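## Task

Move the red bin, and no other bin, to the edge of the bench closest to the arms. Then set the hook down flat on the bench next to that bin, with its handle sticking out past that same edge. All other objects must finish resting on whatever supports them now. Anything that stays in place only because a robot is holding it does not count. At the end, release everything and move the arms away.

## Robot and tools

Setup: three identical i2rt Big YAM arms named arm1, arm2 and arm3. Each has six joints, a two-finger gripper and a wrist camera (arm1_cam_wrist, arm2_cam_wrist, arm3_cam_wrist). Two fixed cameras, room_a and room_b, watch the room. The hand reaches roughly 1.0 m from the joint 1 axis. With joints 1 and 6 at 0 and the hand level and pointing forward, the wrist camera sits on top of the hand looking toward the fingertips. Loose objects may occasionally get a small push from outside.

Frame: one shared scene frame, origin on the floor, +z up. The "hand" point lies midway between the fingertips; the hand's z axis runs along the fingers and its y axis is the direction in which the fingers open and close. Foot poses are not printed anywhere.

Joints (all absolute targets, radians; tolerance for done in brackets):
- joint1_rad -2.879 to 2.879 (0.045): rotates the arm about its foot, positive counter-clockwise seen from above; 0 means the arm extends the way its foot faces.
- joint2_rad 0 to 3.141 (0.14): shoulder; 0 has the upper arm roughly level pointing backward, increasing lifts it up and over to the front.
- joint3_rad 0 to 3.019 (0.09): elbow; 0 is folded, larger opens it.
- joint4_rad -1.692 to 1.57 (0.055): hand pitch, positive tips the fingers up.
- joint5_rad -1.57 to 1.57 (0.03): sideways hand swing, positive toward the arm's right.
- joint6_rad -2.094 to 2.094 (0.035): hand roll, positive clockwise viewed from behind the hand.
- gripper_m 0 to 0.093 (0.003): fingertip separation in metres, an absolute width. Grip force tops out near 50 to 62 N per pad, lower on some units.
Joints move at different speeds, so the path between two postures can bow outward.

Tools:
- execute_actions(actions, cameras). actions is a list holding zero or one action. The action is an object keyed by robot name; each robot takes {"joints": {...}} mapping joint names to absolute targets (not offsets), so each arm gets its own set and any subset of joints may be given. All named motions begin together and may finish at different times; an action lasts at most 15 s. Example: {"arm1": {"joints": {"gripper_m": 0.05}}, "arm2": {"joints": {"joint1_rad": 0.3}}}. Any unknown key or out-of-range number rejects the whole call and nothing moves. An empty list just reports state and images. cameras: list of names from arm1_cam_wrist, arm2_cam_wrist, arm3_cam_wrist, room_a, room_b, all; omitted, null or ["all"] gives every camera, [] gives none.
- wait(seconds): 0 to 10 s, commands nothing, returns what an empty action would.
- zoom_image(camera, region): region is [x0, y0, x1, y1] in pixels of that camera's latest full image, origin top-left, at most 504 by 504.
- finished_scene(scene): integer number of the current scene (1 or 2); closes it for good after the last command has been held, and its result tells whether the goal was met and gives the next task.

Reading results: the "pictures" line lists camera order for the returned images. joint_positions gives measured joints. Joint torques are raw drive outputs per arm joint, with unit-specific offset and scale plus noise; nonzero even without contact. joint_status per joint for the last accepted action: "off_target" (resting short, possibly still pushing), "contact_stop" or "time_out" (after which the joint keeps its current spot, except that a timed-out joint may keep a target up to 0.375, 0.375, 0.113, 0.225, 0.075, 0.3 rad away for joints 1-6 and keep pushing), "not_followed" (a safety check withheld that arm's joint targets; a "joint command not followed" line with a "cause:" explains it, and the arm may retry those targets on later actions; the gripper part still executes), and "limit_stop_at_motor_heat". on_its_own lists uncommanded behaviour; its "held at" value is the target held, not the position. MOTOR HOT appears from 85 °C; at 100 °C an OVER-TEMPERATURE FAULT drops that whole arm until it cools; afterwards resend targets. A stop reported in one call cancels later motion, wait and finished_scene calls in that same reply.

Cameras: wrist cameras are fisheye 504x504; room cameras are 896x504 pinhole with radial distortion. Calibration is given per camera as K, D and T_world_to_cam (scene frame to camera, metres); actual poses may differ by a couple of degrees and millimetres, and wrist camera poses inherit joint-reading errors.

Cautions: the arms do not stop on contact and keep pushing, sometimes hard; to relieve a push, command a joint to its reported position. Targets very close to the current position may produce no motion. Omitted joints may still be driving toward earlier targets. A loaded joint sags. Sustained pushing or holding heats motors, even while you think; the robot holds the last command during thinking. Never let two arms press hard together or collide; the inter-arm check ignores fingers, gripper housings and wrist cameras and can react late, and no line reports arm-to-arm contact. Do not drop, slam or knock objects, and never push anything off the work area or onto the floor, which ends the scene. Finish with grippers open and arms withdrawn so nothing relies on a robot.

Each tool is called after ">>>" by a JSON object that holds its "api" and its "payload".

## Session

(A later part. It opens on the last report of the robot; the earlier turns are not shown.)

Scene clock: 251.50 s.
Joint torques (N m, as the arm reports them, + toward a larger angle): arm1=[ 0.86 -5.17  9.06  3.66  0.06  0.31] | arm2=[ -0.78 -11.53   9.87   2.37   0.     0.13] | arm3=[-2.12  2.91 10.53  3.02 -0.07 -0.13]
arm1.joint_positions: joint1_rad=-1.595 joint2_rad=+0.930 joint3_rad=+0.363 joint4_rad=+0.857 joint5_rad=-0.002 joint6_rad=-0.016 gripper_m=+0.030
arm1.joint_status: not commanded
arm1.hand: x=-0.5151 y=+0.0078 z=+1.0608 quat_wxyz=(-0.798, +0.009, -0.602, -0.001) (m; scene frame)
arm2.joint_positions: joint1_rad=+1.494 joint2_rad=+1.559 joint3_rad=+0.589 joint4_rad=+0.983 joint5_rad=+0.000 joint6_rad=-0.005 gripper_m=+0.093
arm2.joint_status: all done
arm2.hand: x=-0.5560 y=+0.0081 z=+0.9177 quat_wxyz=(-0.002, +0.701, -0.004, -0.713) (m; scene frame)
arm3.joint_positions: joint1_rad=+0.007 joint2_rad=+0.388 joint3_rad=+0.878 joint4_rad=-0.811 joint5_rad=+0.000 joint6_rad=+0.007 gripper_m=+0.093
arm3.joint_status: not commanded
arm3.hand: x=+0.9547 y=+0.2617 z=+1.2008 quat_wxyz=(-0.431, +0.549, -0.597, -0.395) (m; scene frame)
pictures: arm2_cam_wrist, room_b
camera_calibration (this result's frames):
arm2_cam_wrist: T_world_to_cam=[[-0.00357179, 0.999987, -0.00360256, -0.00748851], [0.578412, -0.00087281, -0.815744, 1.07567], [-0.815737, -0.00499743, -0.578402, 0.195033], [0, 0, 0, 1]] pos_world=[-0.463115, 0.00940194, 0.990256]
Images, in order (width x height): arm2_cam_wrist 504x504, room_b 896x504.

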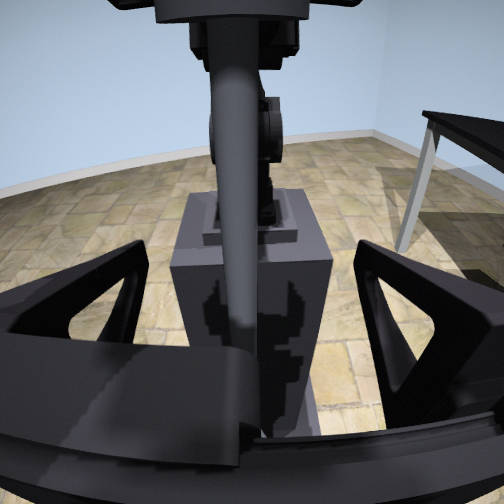

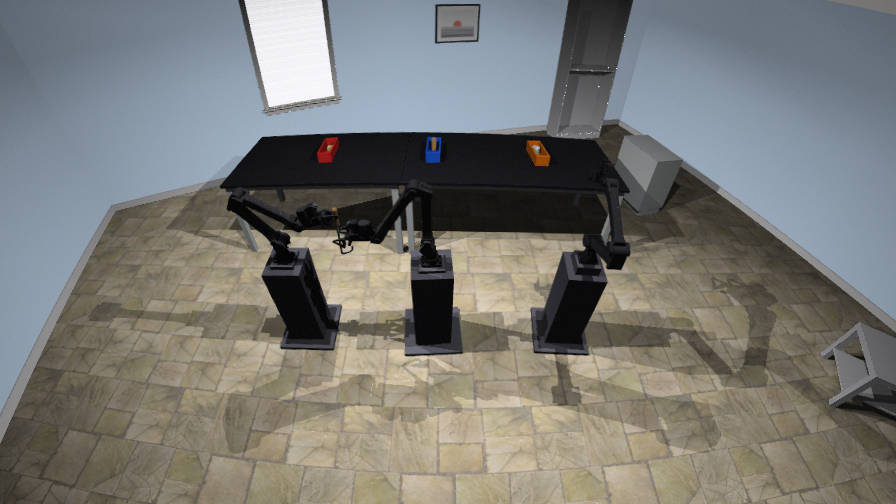

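>>> {"api": "execute_actions", "payload": {"actions": [{"arm2":{"joints":{"gripper_m":0}}}], "cameras": []}}

>>> {"api": "execute_actions", "payload": {"actions": [{"arm1":{"joints":{"gripper_m":0.093}}}], "cameras": []}}

>>> {"api": "execute_actions", "payload": {"actions": [{"arm1":{"joints":{"joint2_rad":0.4}}}], "cameras": []}}

>>> {"api": "execute_actions", "payload": {"actions": [{"arm1":{"joints":{"joint2_rad":0.9,"joint3_rad":1.52,"joint4_rad":-1.68,"joint6_rad":0.96}},"arm2":{"joints":{"joint2_rad":2.06,"joint4_rad":1.48}}}], "cameras": []}}

>>> {"api": "execute_actions", "payload": {"actions": [{"arm1":{"joints":{"joint2_rad":1.33}}}], "cameras": ["arm1_cam_wrist","room_b"]}}

>>> {"api": "zoom_image", "payload": {"camera": "room_b", "region": [250, 170, 450, 300]}}

Scene clock: 265.00 s.
Joint torques (N m, as the arm reports them, + toward a larger angle): arm1=[ 0.84 -5.19  9.05  3.68  0.18  0.25] | arm2=[ -1.1  -11.27   9.63   2.48   0.21   0.14] | arm3=[-1.78  2.95 10.53  3.08 -0.04 -0.14]
arm1.joint_positions: joint1_rad=-1.595 joint2_rad=+0.930 joint3_rad=+0.363 joint4_rad=+0.857 joint5_rad=-0.005 joint6_rad=-0.010 gripper_m=+0.030
arm1.joint_status: not commanded
arm1.hand: x=-0.5151 y=+0.0083 z=+1.0608 quat_wxyz=(-0.798, +0.008, -0.602, -0.005) (m; scene frame)
arm2.joint_positions: joint1_rad=+1.498 joint2_rad=+1.559 joint3_rad=+0.589 joint4_rad=+0.983 joint5_rad=-0.004 joint6_rad=-0.010 gripper_m=+0.009
arm2.joint_status: gripper_m off_target (ended at +0.009, target +0.000)
arm2.hand: x=-0.5560 y=+0.0054 z=+0.9177 quat_wxyz=(+0.000, +0.701, +0.001, -0.714) (m; scene frame)
arm3.joint_positions: joint1_rad=+0.007 joint2_rad=+0.388 joint3_rad=+0.878 joint4_rad=-0.811 joint5_rad=+0.000 joint6_rad=+0.007 gripper_m=+0.093
arm3.joint_status: not commanded
arm3.hand: x=+0.9547 y=+0.2617 z=+1.2008 quat_wxyz=(-0.431, +0.549, -0.597, -0.395) (m; scene frame)
pictures: none
No camera images: the call's "cameras" was empty. Leave "cameras" out to get every camera's image.

Scene clock: 265.70 s.
Joint torques (N m, as the arm reports them, + toward a larger angle): arm1=[ 0.94 -3.44  9.11  2.67  0.14  0.25] | arm2=[ -0.92 -12.59   9.64   2.48   0.18   0.14] | arm3=[-2.01  2.83 10.57  3.06 -0.06 -0.12]
arm1.joint_positions: joint1_rad=-1.595 joint2_rad=+0.910 joint3_rad=+0.363 joint4_rad=+0.882 joint5_rad=-0.004 joint6_rad=-0.010 gripper_m=+0.093
arm1.joint_status: all done
arm1.hand: x=-0.5213 y=+0.0079 z=+1.0745 quat_wxyz=(-0.812, +0.007, -0.584, -0.004) (m; scene frame)
arm2.joint_positions: joint1_rad=+1.498 joint2_rad=+1.564 joint3_rad=+0.589 joint4_rad=+0.983 joint5_rad=-0.003 joint6_rad=-0.010 gripper_m=+0.009
arm2.joint_status: not commanded
arm2.hand: x=-0.5563 y=+0.0054 z=+0.9153 quat_wxyz=(-0.001, +0.702, +0.000, -0.712) (m; scene frame)
arm3.joint_positions: joint1_rad=+0.007 joint2_rad=+0.388 joint3_rad=+0.878 joint4_rad=-0.811 joint5_rad=+0.000 joint6_rad=+0.007 gripper_m=+0.093
arm3.joint_status: not commanded
arm3.hand: x=+0.9547 y=+0.2617 z=+1.2008 quat_wxyz=(-0.431, +0.549, -0.597, -0.395) (m; scene frame)
pictures: none
No camera images: the call's "cameras" was empty. Leave "cameras" out to get every camera's image.

Scene clock: 266.80 s.
Joint torques (N m, as the arm reports them, + toward a larger angle): arm1=[0.84 2.13 9.64 1.66 0.13 0.24] | arm2=[ -1.08 -12.07   9.6    2.43   0.19   0.16] | arm3=[-2.06  2.75 10.51  3.03 -0.03 -0.14]
arm1.joint_positions: joint1_rad=-1.595 joint2_rad=+0.398 joint3_rad=+0.363 joint4_rad=+0.892 joint5_rad=-0.004 joint6_rad=-0.010 gripper_m=+0.093
arm1.joint_status: all done
arm1.hand: x=-0.6789 y=+0.0050 z=+1.2354 quat_wxyz=(-0.935, +0.004, -0.355, -0.004) (m; scene frame)
arm2.joint_positions: joint1_rad=+1.498 joint2_rad=+1.564 joint3_rad=+0.589 joint4_rad=+0.983 joint5_rad=-0.003 joint6_rad=-0.010 gripper_m=+0.009
arm2.joint_status: not commanded
arm2.hand: x=-0.5563 y=+0.0054 z=+0.9153 quat_wxyz=(-0.001, +0.702, +0.000, -0.712) (m; scene frame)
arm3.joint_positions: joint1_rad=+0.007 joint2_rad=+0.388 joint3_rad=+0.878 joint4_rad=-0.811 joint5_rad=+0.000 joint6_rad=+0.007 gripper_m=+0.093
arm3.joint_status: not commanded
arm3.hand: x=+0.9547 y=+0.2617 z=+1.2008 quat_wxyz=(-0.431, +0.549, -0.597, -0.395) (m; scene frame)
pictures: none
No camera images: the call's "cameras" was empty. Leave "cameras" out to get every camera's image.

Scene clock: 269.03 s.
Joint torques (N m, as the arm reports them, + toward a larger angle): arm1=[ 0.83 -1.43  9.04  1.18  0.19  0.25] | arm2=[ -0.75 -16.56   4.94   3.34   0.19   0.18] | arm3=[-1.99  2.75 10.58  3.13 -0.05 -0.11]
arm1.joint_positions: joint1_rad=-1.595 joint2_rad=+0.895 joint3_rad=+1.477 joint4_rad=-1.673 joint5_rad=-0.004 joint6_rad=+0.946 gripper_m=+0.093
arm1.joint_status: all done
arm1.hand: x=-0.6511 y=+0.0056 z=+1.1832 quat_wxyz=(-0.204, -0.437, -0.869, -0.111) (m; scene frame)
arm2.joint_positions: joint1_rad=+1.498 joint2_rad=+2.081 joint3_rad=+0.589 joint4_rad=+1.441 joint5_rad=-0.003 joint6_rad=-0.010 gripper_m=+0.009
arm2.joint_status: all done
arm2.hand: x=-0.5514 y=+0.0041 z=+0.7542 quat_wxyz=(+0.000, +0.723, +0.000, -0.691) (m; scene frame)
arm3.joint_positions: joint1_rad=+0.007 joint2_rad=+0.388 joint3_rad=+0.878 joint4_rad=-0.811 joint5_rad=+0.000 joint6_rad=+0.007 gripper_m=+0.093
arm3.joint_status: not commanded
arm3.hand: x=+0.9547 y=+0.2617 z=+1.2008 quat_wxyz=(-0.431, +0.549, -0.597, -0.395) (m; scene frame)
pictures: none
No camera images: the call's "cameras" was empty. Leave "cameras" out to get every camera's image.

Scene clock: 270.43 s.
Joint torques (N m, as the arm reports them, + toward a larger angle): arm1=[ 0.96 -9.97  8.88  0.6   0.19  0.28] | arm2=[ -0.75 -16.87   4.87   3.49   0.19   0.16] | arm3=[-2.24  2.88 10.61  3.07 -0.05 -0.14]
arm1.joint_positions: joint1_rad=-1.595 joint2_rad=+1.345 joint3_rad=+1.488 joint4_rad=-1.676 joint5_rad=-0.004 joint6_rad=+0.946 gripper_m=+0.093
arm1.joint_status: all done
arm1.hand: x=-0.5327 y=+0.0079 z=+1.0447 quat_wxyz=(-0.010, -0.449, -0.893, -0.009) (m; scene frame)
arm2.joint_positions: joint1_rad=+1.498 joint2_rad=+2.081 joint3_rad=+0.589 joint4_rad=+1.441 joint5_rad=-0.003 joint6_rad=-0.010 gripper_m=+0.009
arm2.joint_status: not commanded
arm2.hand: x=-0.5514 y=+0.0041 z=+0.7542 quat_wxyz=(+0.000, +0.723, +0.000, -0.691) (m; scene frame)
arm3.joint_positions: joint1_rad=+0.007 joint2_rad=+0.388 joint3_rad=+0.878 joint4_rad=-0.811 joint5_rad=+0.000 joint6_rad=+0.007 gripper_m=+0.093
arm3.joint_status: not commanded
arm3.hand: x=+0.9547 y=+0.2617 z=+1.2008 quat_wxyz=(-0.431, +0.549, -0.597, -0.395) (m; scene frame)
pictures: arm1_cam_wrist, room_b
camera_calibration (this result's frames):
arm1_cam_wrist: T_world_to_cam=[[-0.796895, -0.603451, -0.0283616, -0.392162], [-0.502531, 0.636105, 0.585519, -0.880232], [-0.335291, 0.48085, -0.810162, 0.788237], [0, 0, 0, 1]] pos_world=[-0.490566, -0.0557544, 1.14287]
Images, in order (width x height): arm1_cam_wrist 504x504, room_b 896x504.

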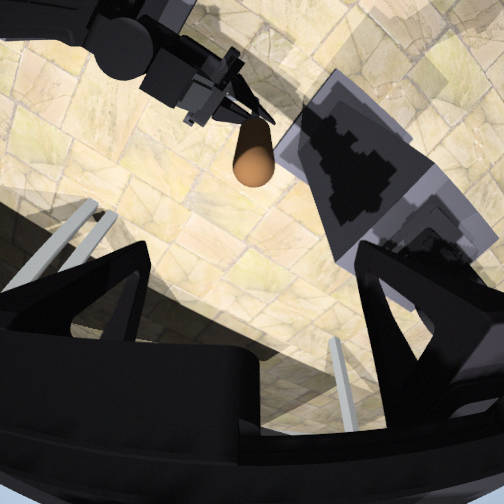

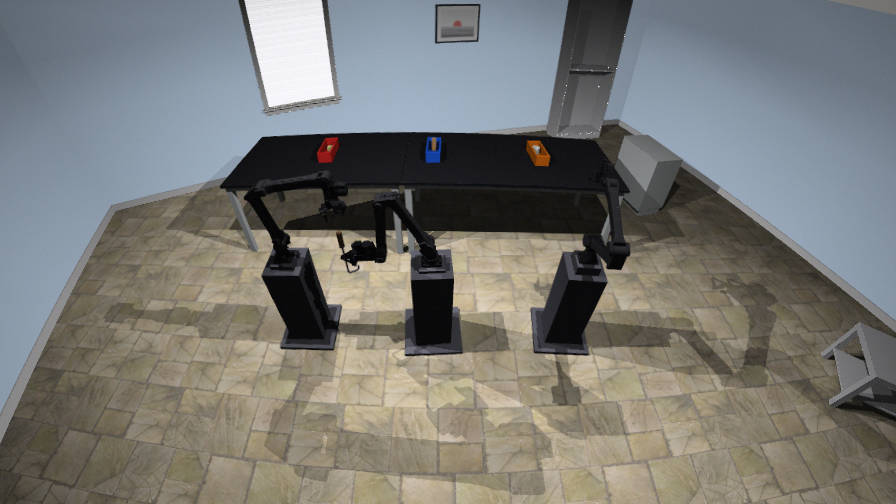

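Region (250, 170, 450, 300) of room_b's 896x504 image, scaled by 2.520, with more detail than that image has; it fills the top 328 rows of this view, and the rest is white.

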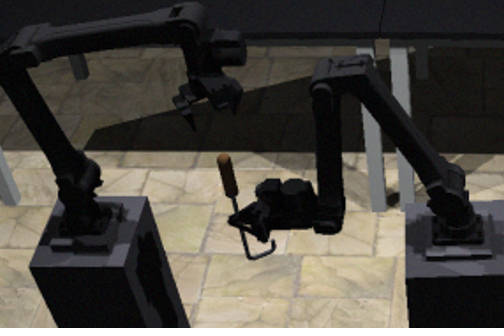

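>>> {"api": "execute_actions", "payload": {"actions": [{"arm1":{"joints":{"joint2_rad":1.39,"joint3_rad":1.13,"joint4_rad":-1.28}}}], "cameras": ["arm1_cam_wrist"]}}

Scene clock: 279.30 s.
Joint torques (N m, as the arm reports them, + toward a larger angle): arm1=[  0.83 -10.11   7.16   1.05   0.18   0.29] | arm2=[ -1.07 -16.39   4.85   3.54   0.19   0.16] | arm3=[-2.29  2.87 10.53  3.01 -0.06 -0.14]
arm1.joint_positions: joint1_rad=-1.595 joint2_rad=+1.400 joint3_rad=+1.119 joint4_rad=-1.291 joint5_rad=-0.003 joint6_rad=+0.946 gripper_m=+0.093
arm1.joint_status: all done
arm1.hand: x=-0.5338 y=+0.0084 z=+0.8848 quat_wxyz=(+0.007, -0.449, -0.894, +0.000) (m; scene frame)
arm2.joint_positions: joint1_rad=+1.498 joint2_rad=+2.081 joint3_rad=+0.589 joint4_rad=+1.441 joint5_rad=-0.003 joint6_rad=-0.010 gripper_m=+0.009
arm2.joint_status: not commanded
arm2.hand: x=-0.5514 y=+0.0041 z=+0.7542 quat_wxyz=(+0.000, +0.723, +0.000, -0.691) (m; scene frame)
arm3.joint_positions: joint1_rad=+0.007 joint2_rad=+0.388 joint3_rad=+0.878 joint4_rad=-0.811 joint5_rad=+0.000 joint6_rad=+0.007 gripper_m=+0.093
arm3.joint_status: not commanded
arm3.hand: x=+0.9547 y=+0.2617 z=+1.2008 quat_wxyz=(-0.431, +0.549, -0.597, -0.395) (m; scene frame)
pictures: arm1_cam_wrist
camera_calibration (this result's frames):
arm1_cam_wrist: T_world_to_cam=[[-0.797304, -0.603573, 0.00261471, -0.424864], [-0.479939, 0.636603, 0.603652, -0.79146], [-0.366012, 0.480039, -0.797244, 0.630285], [0, 0, 0, 1]] pos_world=[-0.487907, -0.0551524, 0.981368]
Images, in order (width x height): arm1_cam_wrist 504x504.

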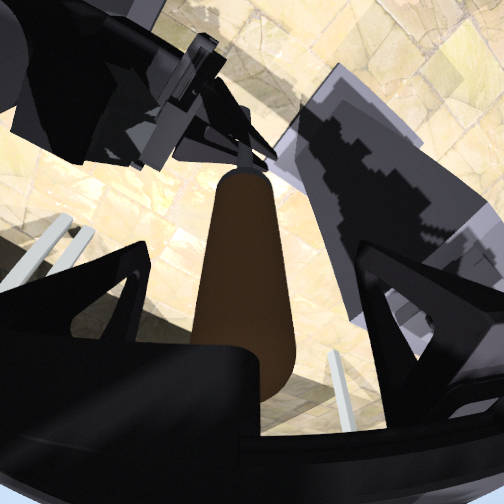

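>>> {"api": "execute_actions", "payload": {"actions": [{"arm1":{"joints":{"gripper_m":0}}}], "cameras": []}}

>>> {"api": "execute_actions", "payload": {"actions": [{"arm2":{"joints":{"gripper_m":0.05}}}], "cameras": []}}

>>> {"api": "execute_actions", "payload": {"actions": [{"arm2":{"joints":{"joint2_rad":1.95,"joint3_rad":0.25,"joint4_rad":1.56}}}], "cameras": ["arm1_cam_wrist","room_b"]}}

Scene clock: 285.20 s.
Joint torques (N m, as the arm reports them, + toward a larger angle): arm1=[  0.94 -10.06   7.15   0.83   0.28   0.28] | arm2=[ -1.3  -16.06   4.92   3.45   0.24   0.13] | arm3=[-1.87  2.78 10.52  3.14 -0.07 -0.13]
arm1.joint_positions: joint1_rad=-1.595 joint2_rad=+1.400 joint3_rad=+1.119 joint4_rad=-1.284 joint5_rad=-0.005 joint6_rad=+0.947 gripper_m=+0.031
arm1.joint_status: gripper_m off_target (ended at +0.031, target +0.000)
arm1.hand: x=-0.5322 y=+0.0087 z=+0.8848 quat_wxyz=(+0.005, -0.449, -0.893, -0.003) (m; scene frame)
arm2.joint_positions: joint1_rad=+1.499 joint2_rad=+2.081 joint3_rad=+0.589 joint4_rad=+1.442 joint5_rad=-0.004 joint6_rad=-0.011 gripper_m=+0.009
arm2.joint_status: not commanded
arm2.hand: x=-0.5516 y=+0.0033 z=+0.7544 quat_wxyz=(+0.000, +0.723, +0.002, -0.691) (m; scene frame)
arm3.joint_positions: joint1_rad=+0.007 joint2_rad=+0.388 joint3_rad=+0.878 joint4_rad=-0.811 joint5_rad=+0.000 joint6_rad=+0.007 gripper_m=+0.093
arm3.joint_status: not commanded
arm3.hand: x=+0.9547 y=+0.2617 z=+1.2008 quat_wxyz=(-0.431, +0.549, -0.597, -0.395) (m; scene frame)
pictures: none
No camera images: the call's "cameras" was empty. Leave "cameras" out to get every camera's image.

Scene clock: 285.80 s.
Joint torques (N m, as the arm reports them, + toward a larger angle): arm1=[  0.84 -10.21   7.52   0.82   0.14   0.29] | arm2=[ -1.48 -16.67   4.52   2.48   0.22   0.15] | arm3=[-2.23  2.86 10.6   3.   -0.07 -0.13]
arm1.joint_positions: joint1_rad=-1.595 joint2_rad=+1.401 joint3_rad=+1.113 joint4_rad=-1.284 joint5_rad=-0.003 joint6_rad=+0.947 gripper_m=+0.031
arm1.joint_status: not commanded
arm1.hand: x=-0.5344 y=+0.0083 z=+0.8824 quat_wxyz=(+0.007, -0.449, -0.893, +0.000) (m; scene frame)
arm2.joint_positions: joint1_rad=+1.499 joint2_rad=+2.080 joint3_rad=+0.594 joint4_rad=+1.463 joint5_rad=-0.004 joint6_rad=-0.011 gripper_m=+0.050
arm2.joint_status: all done
arm2.hand: x=-0.5536 y=+0.0034 z=+0.7613 quat_wxyz=(+0.000, +0.714, +0.002, -0.701) (m; scene frame)
arm3.joint_positions: joint1_rad=+0.007 joint2_rad=+0.388 joint3_rad=+0.878 joint4_rad=-0.811 joint5_rad=+0.000 joint6_rad=+0.007 gripper_m=+0.093
arm3.joint_status: not commanded
arm3.hand: x=+0.9547 y=+0.2617 z=+1.2008 quat_wxyz=(-0.431, +0.549, -0.597, -0.395) (m; scene frame)
pictures: none
No camera images: the call's "cameras" was empty. Leave "cameras" out to get every camera's image.

Scene clock: 286.87 s.
Joint torques (N m, as the arm reports them, + toward a larger angle): arm1=[  1.01 -10.19   7.5    0.83   0.15   0.29] | arm2=[ -0.82 -10.31   0.74   2.24   0.18   0.16] | arm3=[-2.22  3.04 10.58  3.09 -0.05 -0.14]
arm1.joint_positions: joint1_rad=-1.595 joint2_rad=+1.401 joint3_rad=+1.113 joint4_rad=-1.284 joint5_rad=-0.003 joint6_rad=+0.947 gripper_m=+0.031
arm1.joint_status: not commanded
arm1.hand: x=-0.5344 y=+0.0083 z=+0.8824 quat_wxyz=(+0.007, -0.449, -0.893, +0.000) (m; scene frame)
arm2.joint_positions: joint1_rad=+1.499 joint2_rad=+1.951 joint3_rad=+0.251 joint4_rad=+1.549 joint5_rad=-0.004 joint6_rad=-0.011 gripper_m=+0.050
arm2.joint_status: all done
arm2.hand: x=-0.4292 y=+0.0031 z=+0.7605 quat_wxyz=(+0.000, +0.756, +0.002, -0.654) (m; scene frame)
arm3.joint_positions: joint1_rad=+0.007 joint2_rad=+0.388 joint3_rad=+0.878 joint4_rad=-0.811 joint5_rad=+0.000 joint6_rad=+0.007 gripper_m=+0.093
arm3.joint_status: not commanded
arm3.hand: x=+0.9547 y=+0.2617 z=+1.2008 quat_wxyz=(-0.431, +0.549, -0.597, -0.395) (m; scene frame)
pictures: arm1_cam_wrist, room_b
camera_calibration (this result's frames):
arm1_cam_wrist: T_world_to_cam=[[-0.797528, -0.603274, 0.00307073, -0.425919], [-0.479708, 0.637244, 0.603158, -0.789665], [-0.365826, 0.479563, -0.797616, 0.628677], [0, 0, 0, 1]] pos_world=[-0.488505, -0.0552263, 0.979044]
Images, in order (width x height): arm1_cam_wrist 504x504, room_b 896x504.

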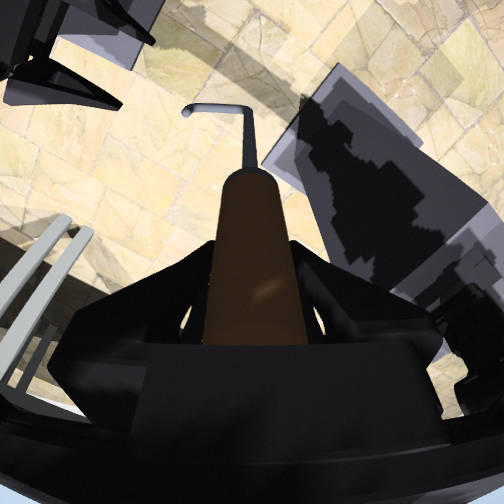

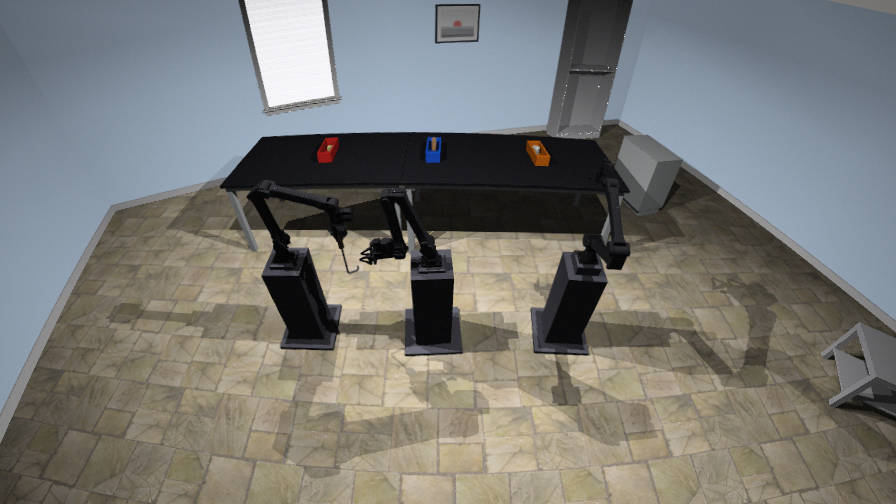

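>>> {"api": "execute_actions", "payload": {"actions": [{"arm1":{"joints":{"joint1_rad":-0.06,"joint6_rad":-1.57}},"arm2":{"joints":{"joint2_rad":0.6,"joint3_rad":0.6,"joint4_rad":0}}}], "cameras": []}}

>>> {"api": "execute_actions", "payload": {"actions": [{"arm1":{"joints":{"joint4_rad":0.3}},"arm2":{"joints":{"joint1_rad":-0.3}}}], "cameras": []}}

>>> {"api": "execute_actions", "payload": {"actions": [{"arm1":{"joints":{"joint2_rad":2.08,"joint3_rad":1.75,"joint4_rad":0.4}}}], "cameras": ["arm1_cam_wrist","room_a","room_b"]}}

>>> {"api": "zoom_image", "payload": {"camera": "room_a", "region": [480, 200, 620, 290]}}

Scene clock: 295.00 s.
Joint torques (N m, as the arm reports them, + toward a larger angle): arm1=[  1.08 -10.1    7.53   0.5   -0.12   0.02] | arm2=[-0.97 -1.08 14.5   1.4   0.2   0.15] | arm3=[-2.03  3.05 10.58  3.02 -0.06 -0.13]
arm1.joint_positions: joint1_rad=-0.056 joint2_rad=+1.402 joint3_rad=+1.113 joint4_rad=-1.276 joint5_rad=-0.001 joint6_rad=-1.555 gripper_m=+0.031
arm1.joint_status: all done
arm1.hand: x=-0.9182 y=+0.3952 z=+0.8878 quat_wxyz=(-0.005, +1.000, -0.016, -0.006) (m; scene frame)
arm2.joint_positions: joint1_rad=+1.499 joint2_rad=+0.601 joint3_rad=+0.575 joint4_rad=+0.006 joint5_rad=-0.004 joint6_rad=-0.011 gripper_m=+0.050
arm2.joint_status: all done
arm2.hand: x=-0.3836 y=+0.0059 z=+1.1048 quat_wxyz=(+0.000, +0.712, +0.002, -0.702) (m; scene frame)
arm3.joint_positions: joint1_rad=+0.007 joint2_rad=+0.388 joint3_rad=+0.878 joint4_rad=-0.811 joint5_rad=+0.000 joint6_rad=+0.007 gripper_m=+0.093
arm3.joint_status: not commanded
arm3.hand: x=+0.9547 y=+0.2617 z=+1.2008 quat_wxyz=(-0.431, +0.549, -0.597, -0.395) (m; scene frame)
pictures: none
No camera images: the call's "cameras" was empty. Leave "cameras" out to get every camera's image.

Scene clock: 298.47 s.
Joint torques (N m, as the arm reports them, + toward a larger angle): arm1=[  1.08 -12.61   9.4    4.36  -0.02   0.15] | arm2=[-1.78 -1.45 14.45  1.54  0.1   0.14] | arm3=[-2.19  2.84 10.51  3.   -0.06 -0.11]
arm1.joint_positions: joint1_rad=-0.056 joint2_rad=+1.412 joint3_rad=+1.102 joint4_rad=+0.244 joint5_rad=-0.001 joint6_rad=-1.560 gripper_m=+0.031
arm1.joint_status: joint4_rad time_out (moved +1.520 of +1.576)
arm1.on_its_own: joint4_rad reads +0.244 and still pushes toward +0.300 since a time_out
arm1.hand: x=-0.9115 y=+0.6397 z=+1.1101 quat_wxyz=(-0.684, +0.729, -0.014, -0.003) (m; scene frame)
arm2.joint_positions: joint1_rad=-0.296 joint2_rad=+0.601 joint3_rad=+0.575 joint4_rad=+0.006 joint5_rad=-0.001 joint6_rad=-0.011 gripper_m=+0.050
arm2.joint_status: all done
arm2.hand: x=+0.0767 y=+0.3713 z=+1.0992 quat_wxyz=(-0.546, +0.449, -0.560, -0.432) (m; scene frame)
arm3.joint_positions: joint1_rad=+0.007 joint2_rad=+0.388 joint3_rad=+0.878 joint4_rad=-0.811 joint5_rad=+0.000 joint6_rad=+0.007 gripper_m=+0.093
arm3.joint_status: not commanded
arm3.hand: x=+0.9547 y=+0.2617 z=+1.2008 quat_wxyz=(-0.431, +0.549, -0.597, -0.395) (m; scene frame)
pictures: none
No camera images: the call's "cameras" was empty. Leave "cameras" out to get every camera's image.

not run: a stop came earlier in this reply.

This scene's latest camera images include none from room_a. They are from: arm1_cam_wrist, room_b. Call execute_actions without "cameras", or with room_a in "cameras", to get its image.

>>> {"api": "execute_actions", "payload": {"actions": [{"arm1":{"joints":{"joint2_rad":2.22,"joint3_rad":1.96,"joint4_rad":0.36}}}], "cameras": ["arm1_cam_wrist","room_a","room_b"]}}

>>> {"api": "zoom_image", "payload": {"camera": "room_a", "region": [490, 210, 610, 280]}}

>>> {"api": "zoom_image", "payload": {"camera": "room_b", "region": [260, 120, 380, 200]}}

Scene clock: 308.70 s.
Joint torques (N m, as the arm reports them, + toward a larger angle): arm1=[  1.29 -24.6   14.02   3.33  -0.03   0.15] | arm2=[-1.51 -1.49 14.35  1.64  0.08  0.16] | arm3=[-2.08  3.   10.54  3.05 -0.06 -0.11]
arm1.joint_positions: joint1_rad=-0.056 joint2_rad=+2.257 joint3_rad=+1.857 joint4_rad=+0.331 joint5_rad=-0.001 joint6_rad=-1.561 gripper_m=+0.031
arm1.joint_status: joint3_rad time_out (moved +0.756 of +0.858); the others done
arm1.on_its_own: joint3_rad reads +1.857 and still pushes toward +1.960 since a time_out
arm1.hand: x=-0.9089 y=+0.9137 z=+0.9440 quat_wxyz=(-0.684, +0.729, -0.014, -0.002) (m; scene frame)
arm2.joint_positions: joint1_rad=-0.296 joint2_rad=+0.601 joint3_rad=+0.575 joint4_rad=+0.006 joint5_rad=-0.001 joint6_rad=-0.011 gripper_m=+0.050
arm2.joint_status: not commanded
arm2.hand: x=+0.0767 y=+0.3713 z=+1.0992 quat_wxyz=(-0.546, +0.449, -0.560, -0.432) (m; scene frame)
arm3.joint_positions: joint1_rad=+0.007 joint2_rad=+0.388 joint3_rad=+0.878 joint4_rad=-0.811 joint5_rad=+0.000 joint6_rad=+0.007 gripper_m=+0.093
arm3.joint_status: not commanded
arm3.hand: x=+0.9547 y=+0.2617 z=+1.2008 quat_wxyz=(-0.431, +0.549, -0.597, -0.395) (m; scene frame)
pictures: arm1_cam_wrist, room_a, room_b
camera_calibration (this result's frames):
arm1_cam_wrist: T_world_to_cam=[[0.0148584, 0.067573, 0.997604, -0.991979], [0.795851, -0.604792, 0.0291124, 1.2527], [0.60531, 0.793511, -0.0627643, 0.00868008], [0, 0, 0, 1]] pos_world=[-0.987474, 0.817764, 0.953678]
Images, in order (width x height): arm1_cam_wrist 504x504, room_a 896x504, room_b 896x504.

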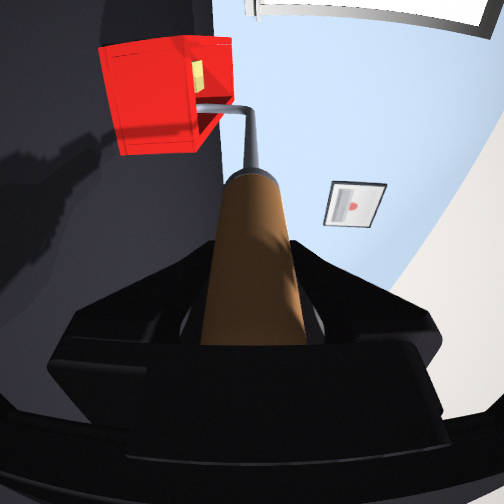

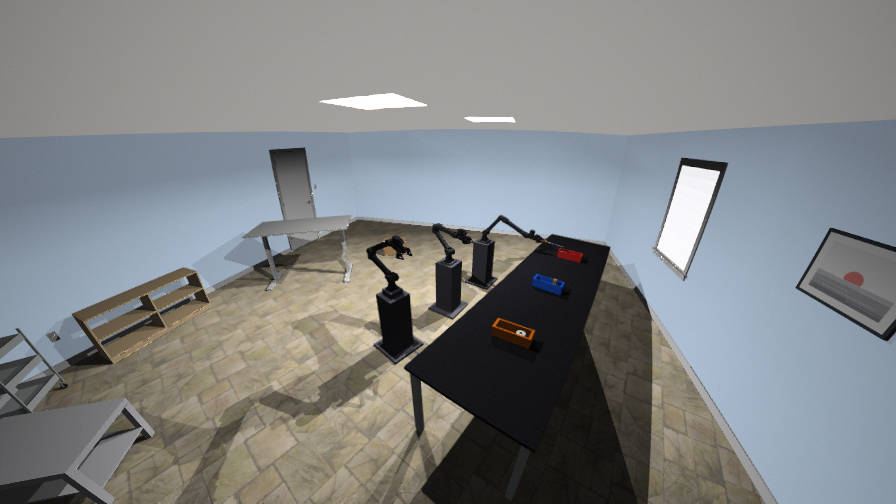

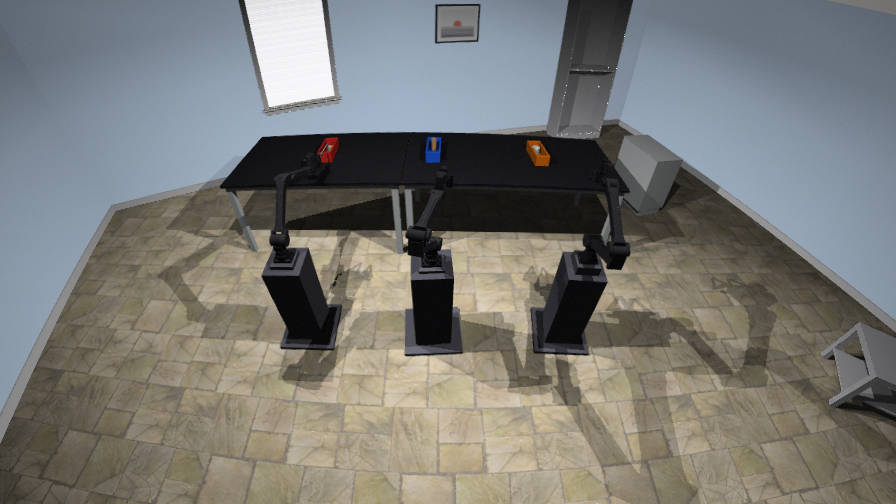

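Region (490, 210, 610, 280) of room_a's 896x504 image, scaled by 4.200, with more detail than that image has; it fills the top 294 rows of this view, and the rest is white.

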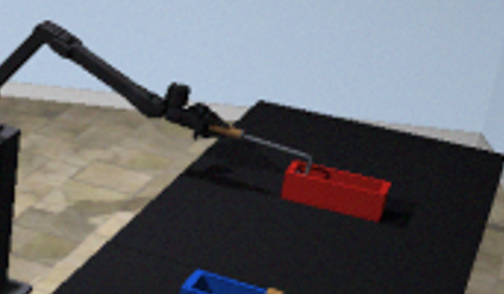

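Region (260, 120, 380, 200) of room_b's 896x504 image, scaled by 4.200, with more detail than that image has.

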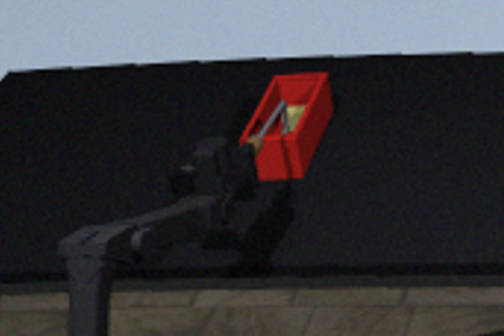

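>>> {"api": "execute_actions", "payload": {"actions": [{"arm1":{"joints":{"joint3_rad":1.88,"joint4_rad":0.25}}}], "cameras": ["arm1_cam_wrist"]}}

>>> {"api": "execute_actions", "payload": {"actions": [{"arm1":{"joints":{"joint2_rad":2.05,"joint3_rad":1.55,"joint4_rad":0.43}}}], "cameras": ["arm1_cam_wrist"]}}

>>> {"api": "execute_actions", "payload": {"actions": [{"arm1":{"joints":{"joint2_rad":1.9,"joint3_rad":1.295,"joint4_rad":0.53}}}], "cameras": ["arm1_cam_wrist","room_a"]}}

Scene clock: 316.53 s.
Joint torques (N m, as the arm reports them, + toward a larger angle): arm1=[  1.32 -24.51   9.31   3.    -0.04   0.15] | arm2=[-1.24 -1.66 14.37  1.49  0.09  0.15] | arm3=[-1.97  3.21 10.56  3.08 -0.06 -0.14]
arm1.joint_positions: joint1_rad=-0.056 joint2_rad=+2.257 joint3_rad=+1.850 joint4_rad=+0.229 joint5_rad=-0.001 joint6_rad=-1.561 gripper_m=+0.031
arm1.joint_status: all done
arm1.hand: x=-0.9094 y=+0.9093 z=+0.9145 quat_wxyz=(-0.643, +0.766, -0.014, -0.003) (m; scene frame)
arm2.joint_positions: joint1_rad=-0.296 joint2_rad=+0.601 joint3_rad=+0.575 joint4_rad=+0.006 joint5_rad=-0.001 joint6_rad=-0.011 gripper_m=+0.050
arm2.joint_status: not commanded
arm2.hand: x=+0.0767 y=+0.3713 z=+1.0992 quat_wxyz=(-0.546, +0.449, -0.560, -0.432) (m; scene frame)
arm3.joint_positions: joint1_rad=+0.007 joint2_rad=+0.388 joint3_rad=+0.878 joint4_rad=-0.811 joint5_rad=+0.000 joint6_rad=+0.007 gripper_m=+0.093
arm3.joint_status: not commanded
arm3.hand: x=+0.9547 y=+0.2617 z=+1.2008 quat_wxyz=(-0.431, +0.549, -0.597, -0.395) (m; scene frame)
pictures: arm1_cam_wrist
camera_calibration (this result's frames):
arm1_cam_wrist: T_world_to_cam=[[0.0165071, 0.176543, 0.984154, -1.04755], [0.796751, -0.596995, 0.0937286, 1.18588], [0.604082, 0.782579, -0.150516, 0.0996283], [0, 0, 0, 1]] pos_world=[-0.987746, 0.814938, 0.934798]
Images, in order (width x height): arm1_cam_wrist 504x504.

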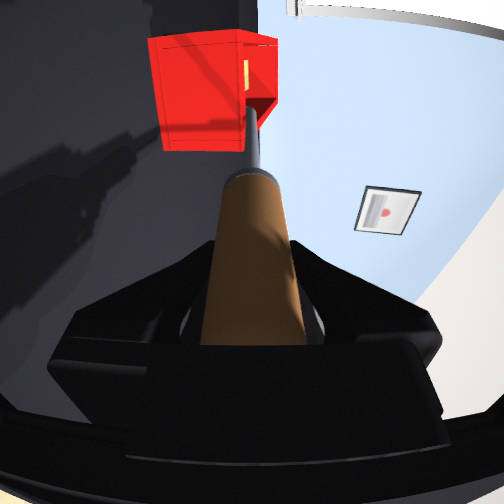

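Scene clock: 317.57 s.
Joint torques (N m, as the arm reports them, + toward a larger angle): arm1=[  1.23 -23.43   7.49   3.47  -0.04   0.16] | arm2=[-1.33 -1.31 14.4   1.59  0.07  0.16] | arm3=[-2.19  2.73 10.58  3.04 -0.06 -0.13]
arm1.joint_positions: joint1_rad=-0.056 joint2_rad=+2.103 joint3_rad=+1.540 joint4_rad=+0.397 joint5_rad=-0.001 joint6_rad=-1.561 gripper_m=+0.031
arm1.joint_status: all done
arm1.hand: x=-0.9106 y=+0.8405 z=+0.9066 quat_wxyz=(-0.648, +0.762, -0.014, -0.003) (m; scene frame)
arm2.joint_positions: joint1_rad=-0.296 joint2_rad=+0.601 joint3_rad=+0.575 joint4_rad=+0.006 joint5_rad=-0.001 joint6_rad=-0.011 gripper_m=+0.050
arm2.joint_status: not commanded
arm2.hand: x=+0.0767 y=+0.3713 z=+1.0992 quat_wxyz=(-0.546, +0.449, -0.560, -0.432) (m; scene frame)
arm3.joint_positions: joint1_rad=+0.007 joint2_rad=+0.388 joint3_rad=+0.878 joint4_rad=-0.811 joint5_rad=+0.000 joint6_rad=+0.007 gripper_m=+0.093
arm3.joint_status: not commanded
arm3.hand: x=+0.9547 y=+0.2617 z=+1.2008 quat_wxyz=(-0.431, +0.549, -0.597, -0.395) (m; scene frame)
pictures: arm1_cam_wrist
camera_calibration (this result's frames):
arm1_cam_wrist: T_world_to_cam=[[0.0163268, 0.164141, 0.986302, -1.0193], [0.796643, -0.598248, 0.0863733, 1.15413], [0.60423, 0.78432, -0.140529, 0.142681], [0, 0, 0, 1]] pos_world=[-0.989001, 0.745857, 0.9257]
Images, in order (width x height): arm1_cam_wrist 504x504.

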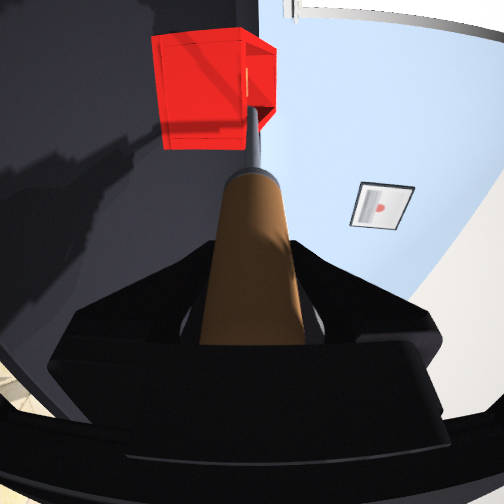

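Scene clock: 318.50 s.
Joint torques (N m, as the arm reports them, + toward a larger angle): arm1=[  1.22 -20.43   7.35   3.71  -0.04   0.16] | arm2=[-1.49 -1.33 14.46  1.44  0.07  0.16] | arm3=[-2.21  2.83 10.57  3.02 -0.07 -0.13]
arm1.joint_positions: joint1_rad=-0.056 joint2_rad=+1.947 joint3_rad=+1.281 joint4_rad=+0.491 joint5_rad=-0.001 joint6_rad=-1.561 gripper_m=+0.031
arm1.joint_status: all done
arm1.hand: x=-0.9118 y=+0.7691 z=+0.9074 quat_wxyz=(-0.644, +0.765, -0.014, -0.003) (m; scene frame)
arm2.joint_positions: joint1_rad=-0.296 joint2_rad=+0.601 joint3_rad=+0.575 joint4_rad=+0.006 joint5_rad=-0.001 joint6_rad=-0.011 gripper_m=+0.050
arm2.joint_status: not commanded
arm2.hand: x=+0.0767 y=+0.3713 z=+1.0992 quat_wxyz=(-0.546, +0.449, -0.560, -0.432) (m; scene frame)
arm3.joint_positions: joint1_rad=+0.007 joint2_rad=+0.388 joint3_rad=+0.878 joint4_rad=-0.811 joint5_rad=+0.000 joint6_rad=+0.007 gripper_m=+0.093
arm3.joint_status: not commanded
arm3.hand: x=+0.9547 y=+0.2617 z=+1.2008 quat_wxyz=(-0.431, +0.549, -0.597, -0.395) (m; scene frame)
pictures: arm1_cam_wrist, room_a
camera_calibration (this result's frames):
arm1_cam_wrist: T_world_to_cam=[[0.0164581, 0.173163, 0.984756, -1.01378], [0.796721, -0.597346, 0.0917242, 1.10679], [0.604123, 0.783066, -0.147794, 0.206992], [0, 0, 0, 1]] pos_world=[-0.990164, 0.674594, 0.927397]
Images, in order (width x height): arm1_cam_wrist 504x504, room_a 896x504.

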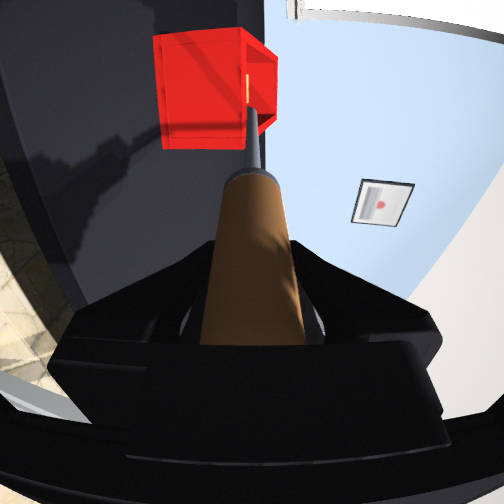

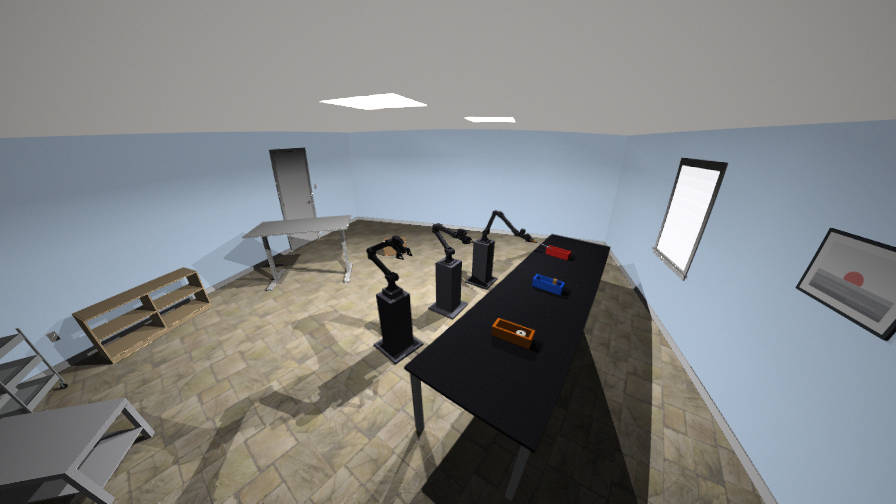

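>>> {"api": "execute_actions", "payload": {"actions": [{"arm1":{"joints":{"joint2_rad":1.73,"joint3_rad":1.04,"joint4_rad":0.63}}}], "cameras": []}}

>>> {"api": "execute_actions", "payload": {"actions": [{"arm1":{"joints":{"joint2_rad":1.6,"joint3_rad":0.85,"joint4_rad":0.685}}}], "cameras": ["arm1_cam_wrist","room_a"]}}

>>> {"api": "zoom_image", "payload": {"camera": "room_a", "region": [490, 210, 610, 280]}}

Scene clock: 323.50 s.
Joint torques (N m, as the arm reports them, + toward a larger angle): arm1=[  1.12 -17.68   7.4    4.2   -0.04   0.15] | arm2=[-1.89 -1.58 14.46  1.49  0.08  0.16] | arm3=[-2.16  2.8  10.59  2.99 -0.06 -0.13]
arm1.joint_positions: joint1_rad=-0.056 joint2_rad=+1.777 joint3_rad=+1.018 joint4_rad=+0.579 joint5_rad=-0.001 joint6_rad=-1.561 gripper_m=+0.031
arm1.joint_status: all done
arm1.hand: x=-0.9131 y=+0.6874 z=+0.9082 quat_wxyz=(-0.642, +0.767, -0.014, -0.003) (m; scene frame)
arm2.joint_positions: joint1_rad=-0.296 joint2_rad=+0.601 joint3_rad=+0.575 joint4_rad=+0.006 joint5_rad=-0.001 joint6_rad=-0.011 gripper_m=+0.050
arm2.joint_status: not commanded
arm2.hand: x=+0.0767 y=+0.3713 z=+1.0992 quat_wxyz=(-0.546, +0.449, -0.560, -0.432) (m; scene frame)
arm3.joint_positions: joint1_rad=+0.007 joint2_rad=+0.388 joint3_rad=+0.878 joint4_rad=-0.811 joint5_rad=+0.000 joint6_rad=+0.007 gripper_m=+0.093
arm3.joint_status: not commanded
arm3.hand: x=+0.9547 y=+0.2617 z=+1.2008 quat_wxyz=(-0.431, +0.549, -0.597, -0.395) (m; scene frame)
pictures: none
No camera images: the call's "cameras" was empty. Leave "cameras" out to get every camera's image.

Scene clock: 324.33 s.
Joint torques (N m, as the arm reports them, + toward a larger angle): arm1=[  1.26 -14.95   7.28   4.21  -0.04   0.16] | arm2=[-1.69 -1.11 14.47  1.4   0.07  0.18] | arm3=[-2.18  2.98 10.56  2.97 -0.05 -0.12]
arm1.joint_positions: joint1_rad=-0.056 joint2_rad=+1.642 joint3_rad=+0.826 joint4_rad=+0.633 joint5_rad=-0.001 joint6_rad=-1.561 gripper_m=+0.031
arm1.joint_status: all done
arm1.hand: x=-0.9142 y=+0.6224 z=+0.9081 quat_wxyz=(-0.641, +0.768, -0.014, -0.003) (m; scene frame)
arm2.joint_positions: joint1_rad=-0.296 joint2_rad=+0.601 joint3_rad=+0.575 joint4_rad=+0.006 joint5_rad=-0.001 joint6_rad=-0.011 gripper_m=+0.050
arm2.joint_status: not commanded
arm2.hand: x=+0.0767 y=+0.3713 z=+1.0992 quat_wxyz=(-0.546, +0.449, -0.560, -0.432) (m; scene frame)
arm3.joint_positions: joint1_rad=+0.007 joint2_rad=+0.388 joint3_rad=+0.878 joint4_rad=-0.811 joint5_rad=+0.000 joint6_rad=+0.007 gripper_m=+0.093
arm3.joint_status: not commanded
arm3.hand: x=+0.9547 y=+0.2617 z=+1.2008 quat_wxyz=(-0.431, +0.549, -0.597, -0.395) (m; scene frame)
pictures: arm1_cam_wrist, room_a
camera_calibration (this result's frames):
arm1_cam_wrist: T_world_to_cam=[[0.0165829, 0.181797, 0.983196, -0.992881], [0.796798, -0.596435, 0.0968441, 1.01593], [0.604019, 0.781802, -0.154746, 0.330375], [0, 0, 0, 1]] pos_world=[-0.992577, 0.52815, 0.928934]
Images, in order (width x height): arm1_cam_wrist 504x504, room_a 896x504.

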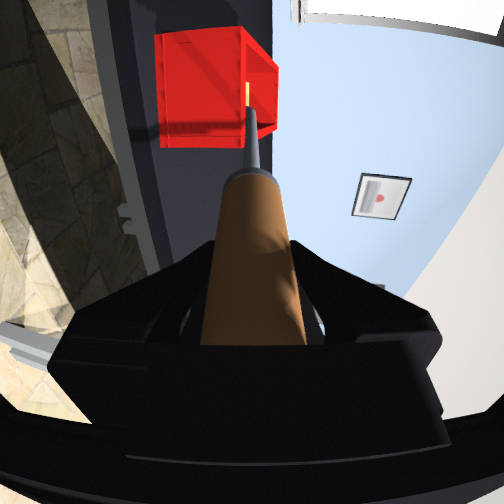

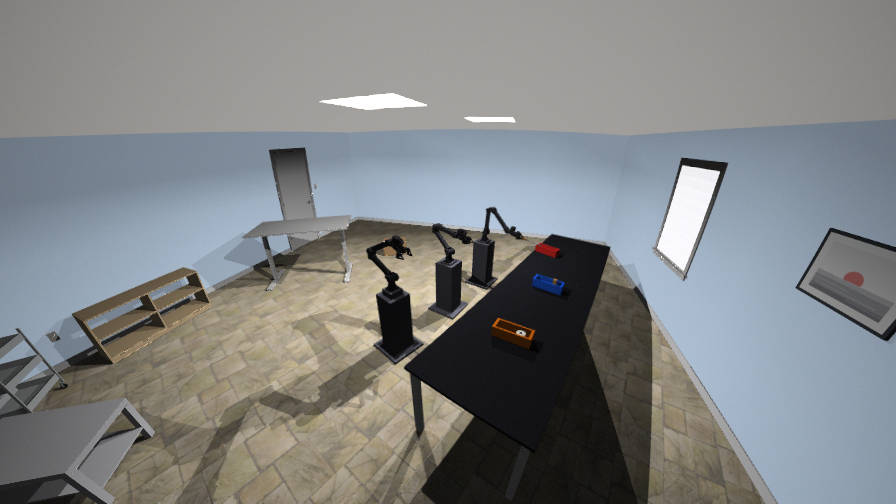

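Region (490, 210, 610, 280) of room_a's 896x504 image, scaled by 4.200, with more detail than that image has; it fills the top 294 rows of this view, and the rest is white.

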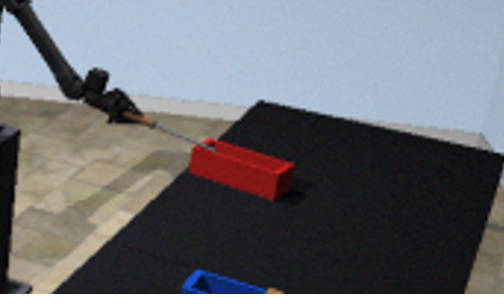

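>>> {"api": "execute_actions", "payload": {"actions": [{"arm1":{"joints":{"joint2_rad":1.515,"joint3_rad":0.735,"joint4_rad":0.715}}}], "cameras": ["arm1_cam_wrist"]}}

>>> {"api": "execute_actions", "payload": {"actions": [{"arm1":{"joints":{"joint3_rad":0.87,"joint4_rad":0.85}}}], "cameras": ["arm1_cam_wrist","room_b"]}}

Scene clock: 330.57 s.
Joint torques (N m, as the arm reports them, + toward a larger angle): arm1=[  1.09 -13.25   7.21   4.16  -0.04   0.16] | arm2=[-1.81 -1.23 14.35  1.42  0.09  0.13] | arm3=[-2.26  3.21 10.59  3.05 -0.07 -0.12]
arm1.joint_positions: joint1_rad=-0.056 joint2_rad=+1.557 joint3_rad=+0.710 joint4_rad=+0.664 joint5_rad=-0.001 joint6_rad=-1.561 gripper_m=+0.031
arm1.joint_status: all done
arm1.hand: x=-0.9149 y=+0.5817 z=+0.9068 quat_wxyz=(-0.641, +0.767, -0.014, -0.003) (m; scene frame)
arm2.joint_positions: joint1_rad=-0.296 joint2_rad=+0.601 joint3_rad=+0.575 joint4_rad=+0.006 joint5_rad=-0.001 joint6_rad=-0.011 gripper_m=+0.050
arm2.joint_status: not commanded
arm2.hand: x=+0.0767 y=+0.3713 z=+1.0992 quat_wxyz=(-0.546, +0.449, -0.560, -0.432) (m; scene frame)
arm3.joint_positions: joint1_rad=+0.007 joint2_rad=+0.388 joint3_rad=+0.878 joint4_rad=-0.811 joint5_rad=+0.000 joint6_rad=+0.007 gripper_m=+0.093
arm3.joint_status: not commanded
arm3.hand: x=+0.9547 y=+0.2617 z=+1.2008 quat_wxyz=(-0.431, +0.549, -0.597, -0.395) (m; scene frame)
pictures: arm1_cam_wrist
camera_calibration (this result's frames):
arm1_cam_wrist: T_world_to_cam=[[0.0165775, 0.181422, 0.983266, -0.984047], [0.796794, -0.596476, 0.0966217, 0.99254], [0.604023, 0.781859, -0.154444, 0.362125], [0, 0, 0, 1]] pos_world=[-0.993269, 0.487423, 0.927607]
Images, in order (width x height): arm1_cam_wrist 504x504.

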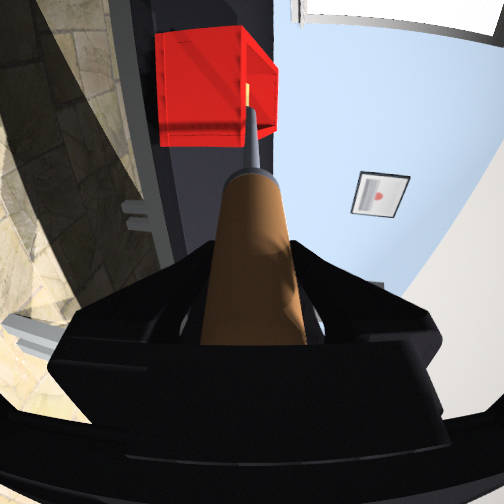

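Scene clock: 331.77 s.
Joint torques (N m, as the arm reports them, + toward a larger angle): arm1=[  1.07 -14.11  10.13   3.9   -0.02   0.16] | arm2=[-1.66 -1.51 14.35  1.55  0.07  0.12] | arm3=[-2.19  2.82 10.52  3.06 -0.07 -0.13]
arm1.joint_positions: joint1_rad=-0.056 joint2_rad=+1.557 joint3_rad=+0.807 joint4_rad=+0.806 joint5_rad=-0.001 joint6_rad=-1.561 gripper_m=+0.031
arm1.joint_status: all done
arm1.hand: x=-0.9134 y=+0.6116 z=+0.9913 quat_wxyz=(-0.728, +0.686, -0.013, -0.002) (m; scene frame)
arm2.joint_positions: joint1_rad=-0.296 joint2_rad=+0.601 joint3_rad=+0.575 joint4_rad=+0.006 joint5_rad=-0.001 joint6_rad=-0.011 gripper_m=+0.050
arm2.joint_status: not commanded
arm2.hand: x=+0.0767 y=+0.3713 z=+1.0992 quat_wxyz=(-0.546, +0.449, -0.560, -0.432) (m; scene frame)
arm3.joint_positions: joint1_rad=+0.007 joint2_rad=+0.388 joint3_rad=+0.878 joint4_rad=-0.811 joint5_rad=+0.000 joint6_rad=+0.007 gripper_m=+0.093
arm3.joint_status: not commanded
arm3.hand: x=+0.9547 y=+0.2617 z=+1.2008 quat_wxyz=(-0.431, +0.549, -0.597, -0.395) (m; scene frame)
pictures: arm1_cam_wrist, room_b
camera_calibration (this result's frames):
arm1_cam_wrist: T_world_to_cam=[[0.0120476, -0.0562958, 0.998341, -0.946273], [0.794977, -0.605062, -0.0437125, 1.14373], [0.60652, 0.794185, 0.0374643, 0.155375], [0, 0, 0, 1]] pos_world=[-0.992076, 0.51536, 0.988878]
Images, in order (width x height): arm1_cam_wrist 504x504, room_b 896x504.

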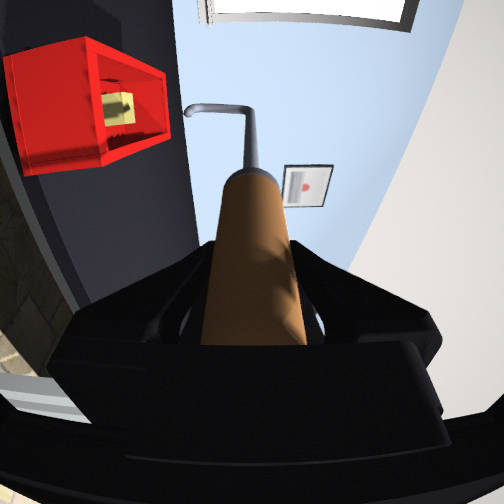

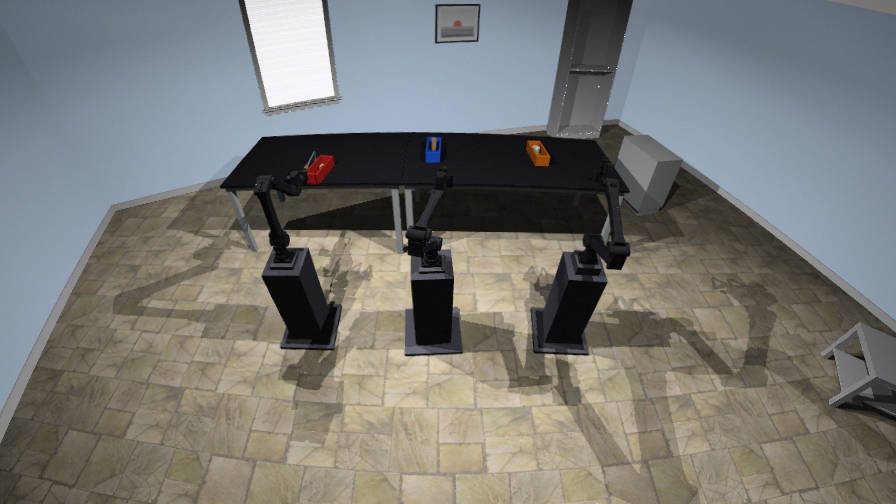

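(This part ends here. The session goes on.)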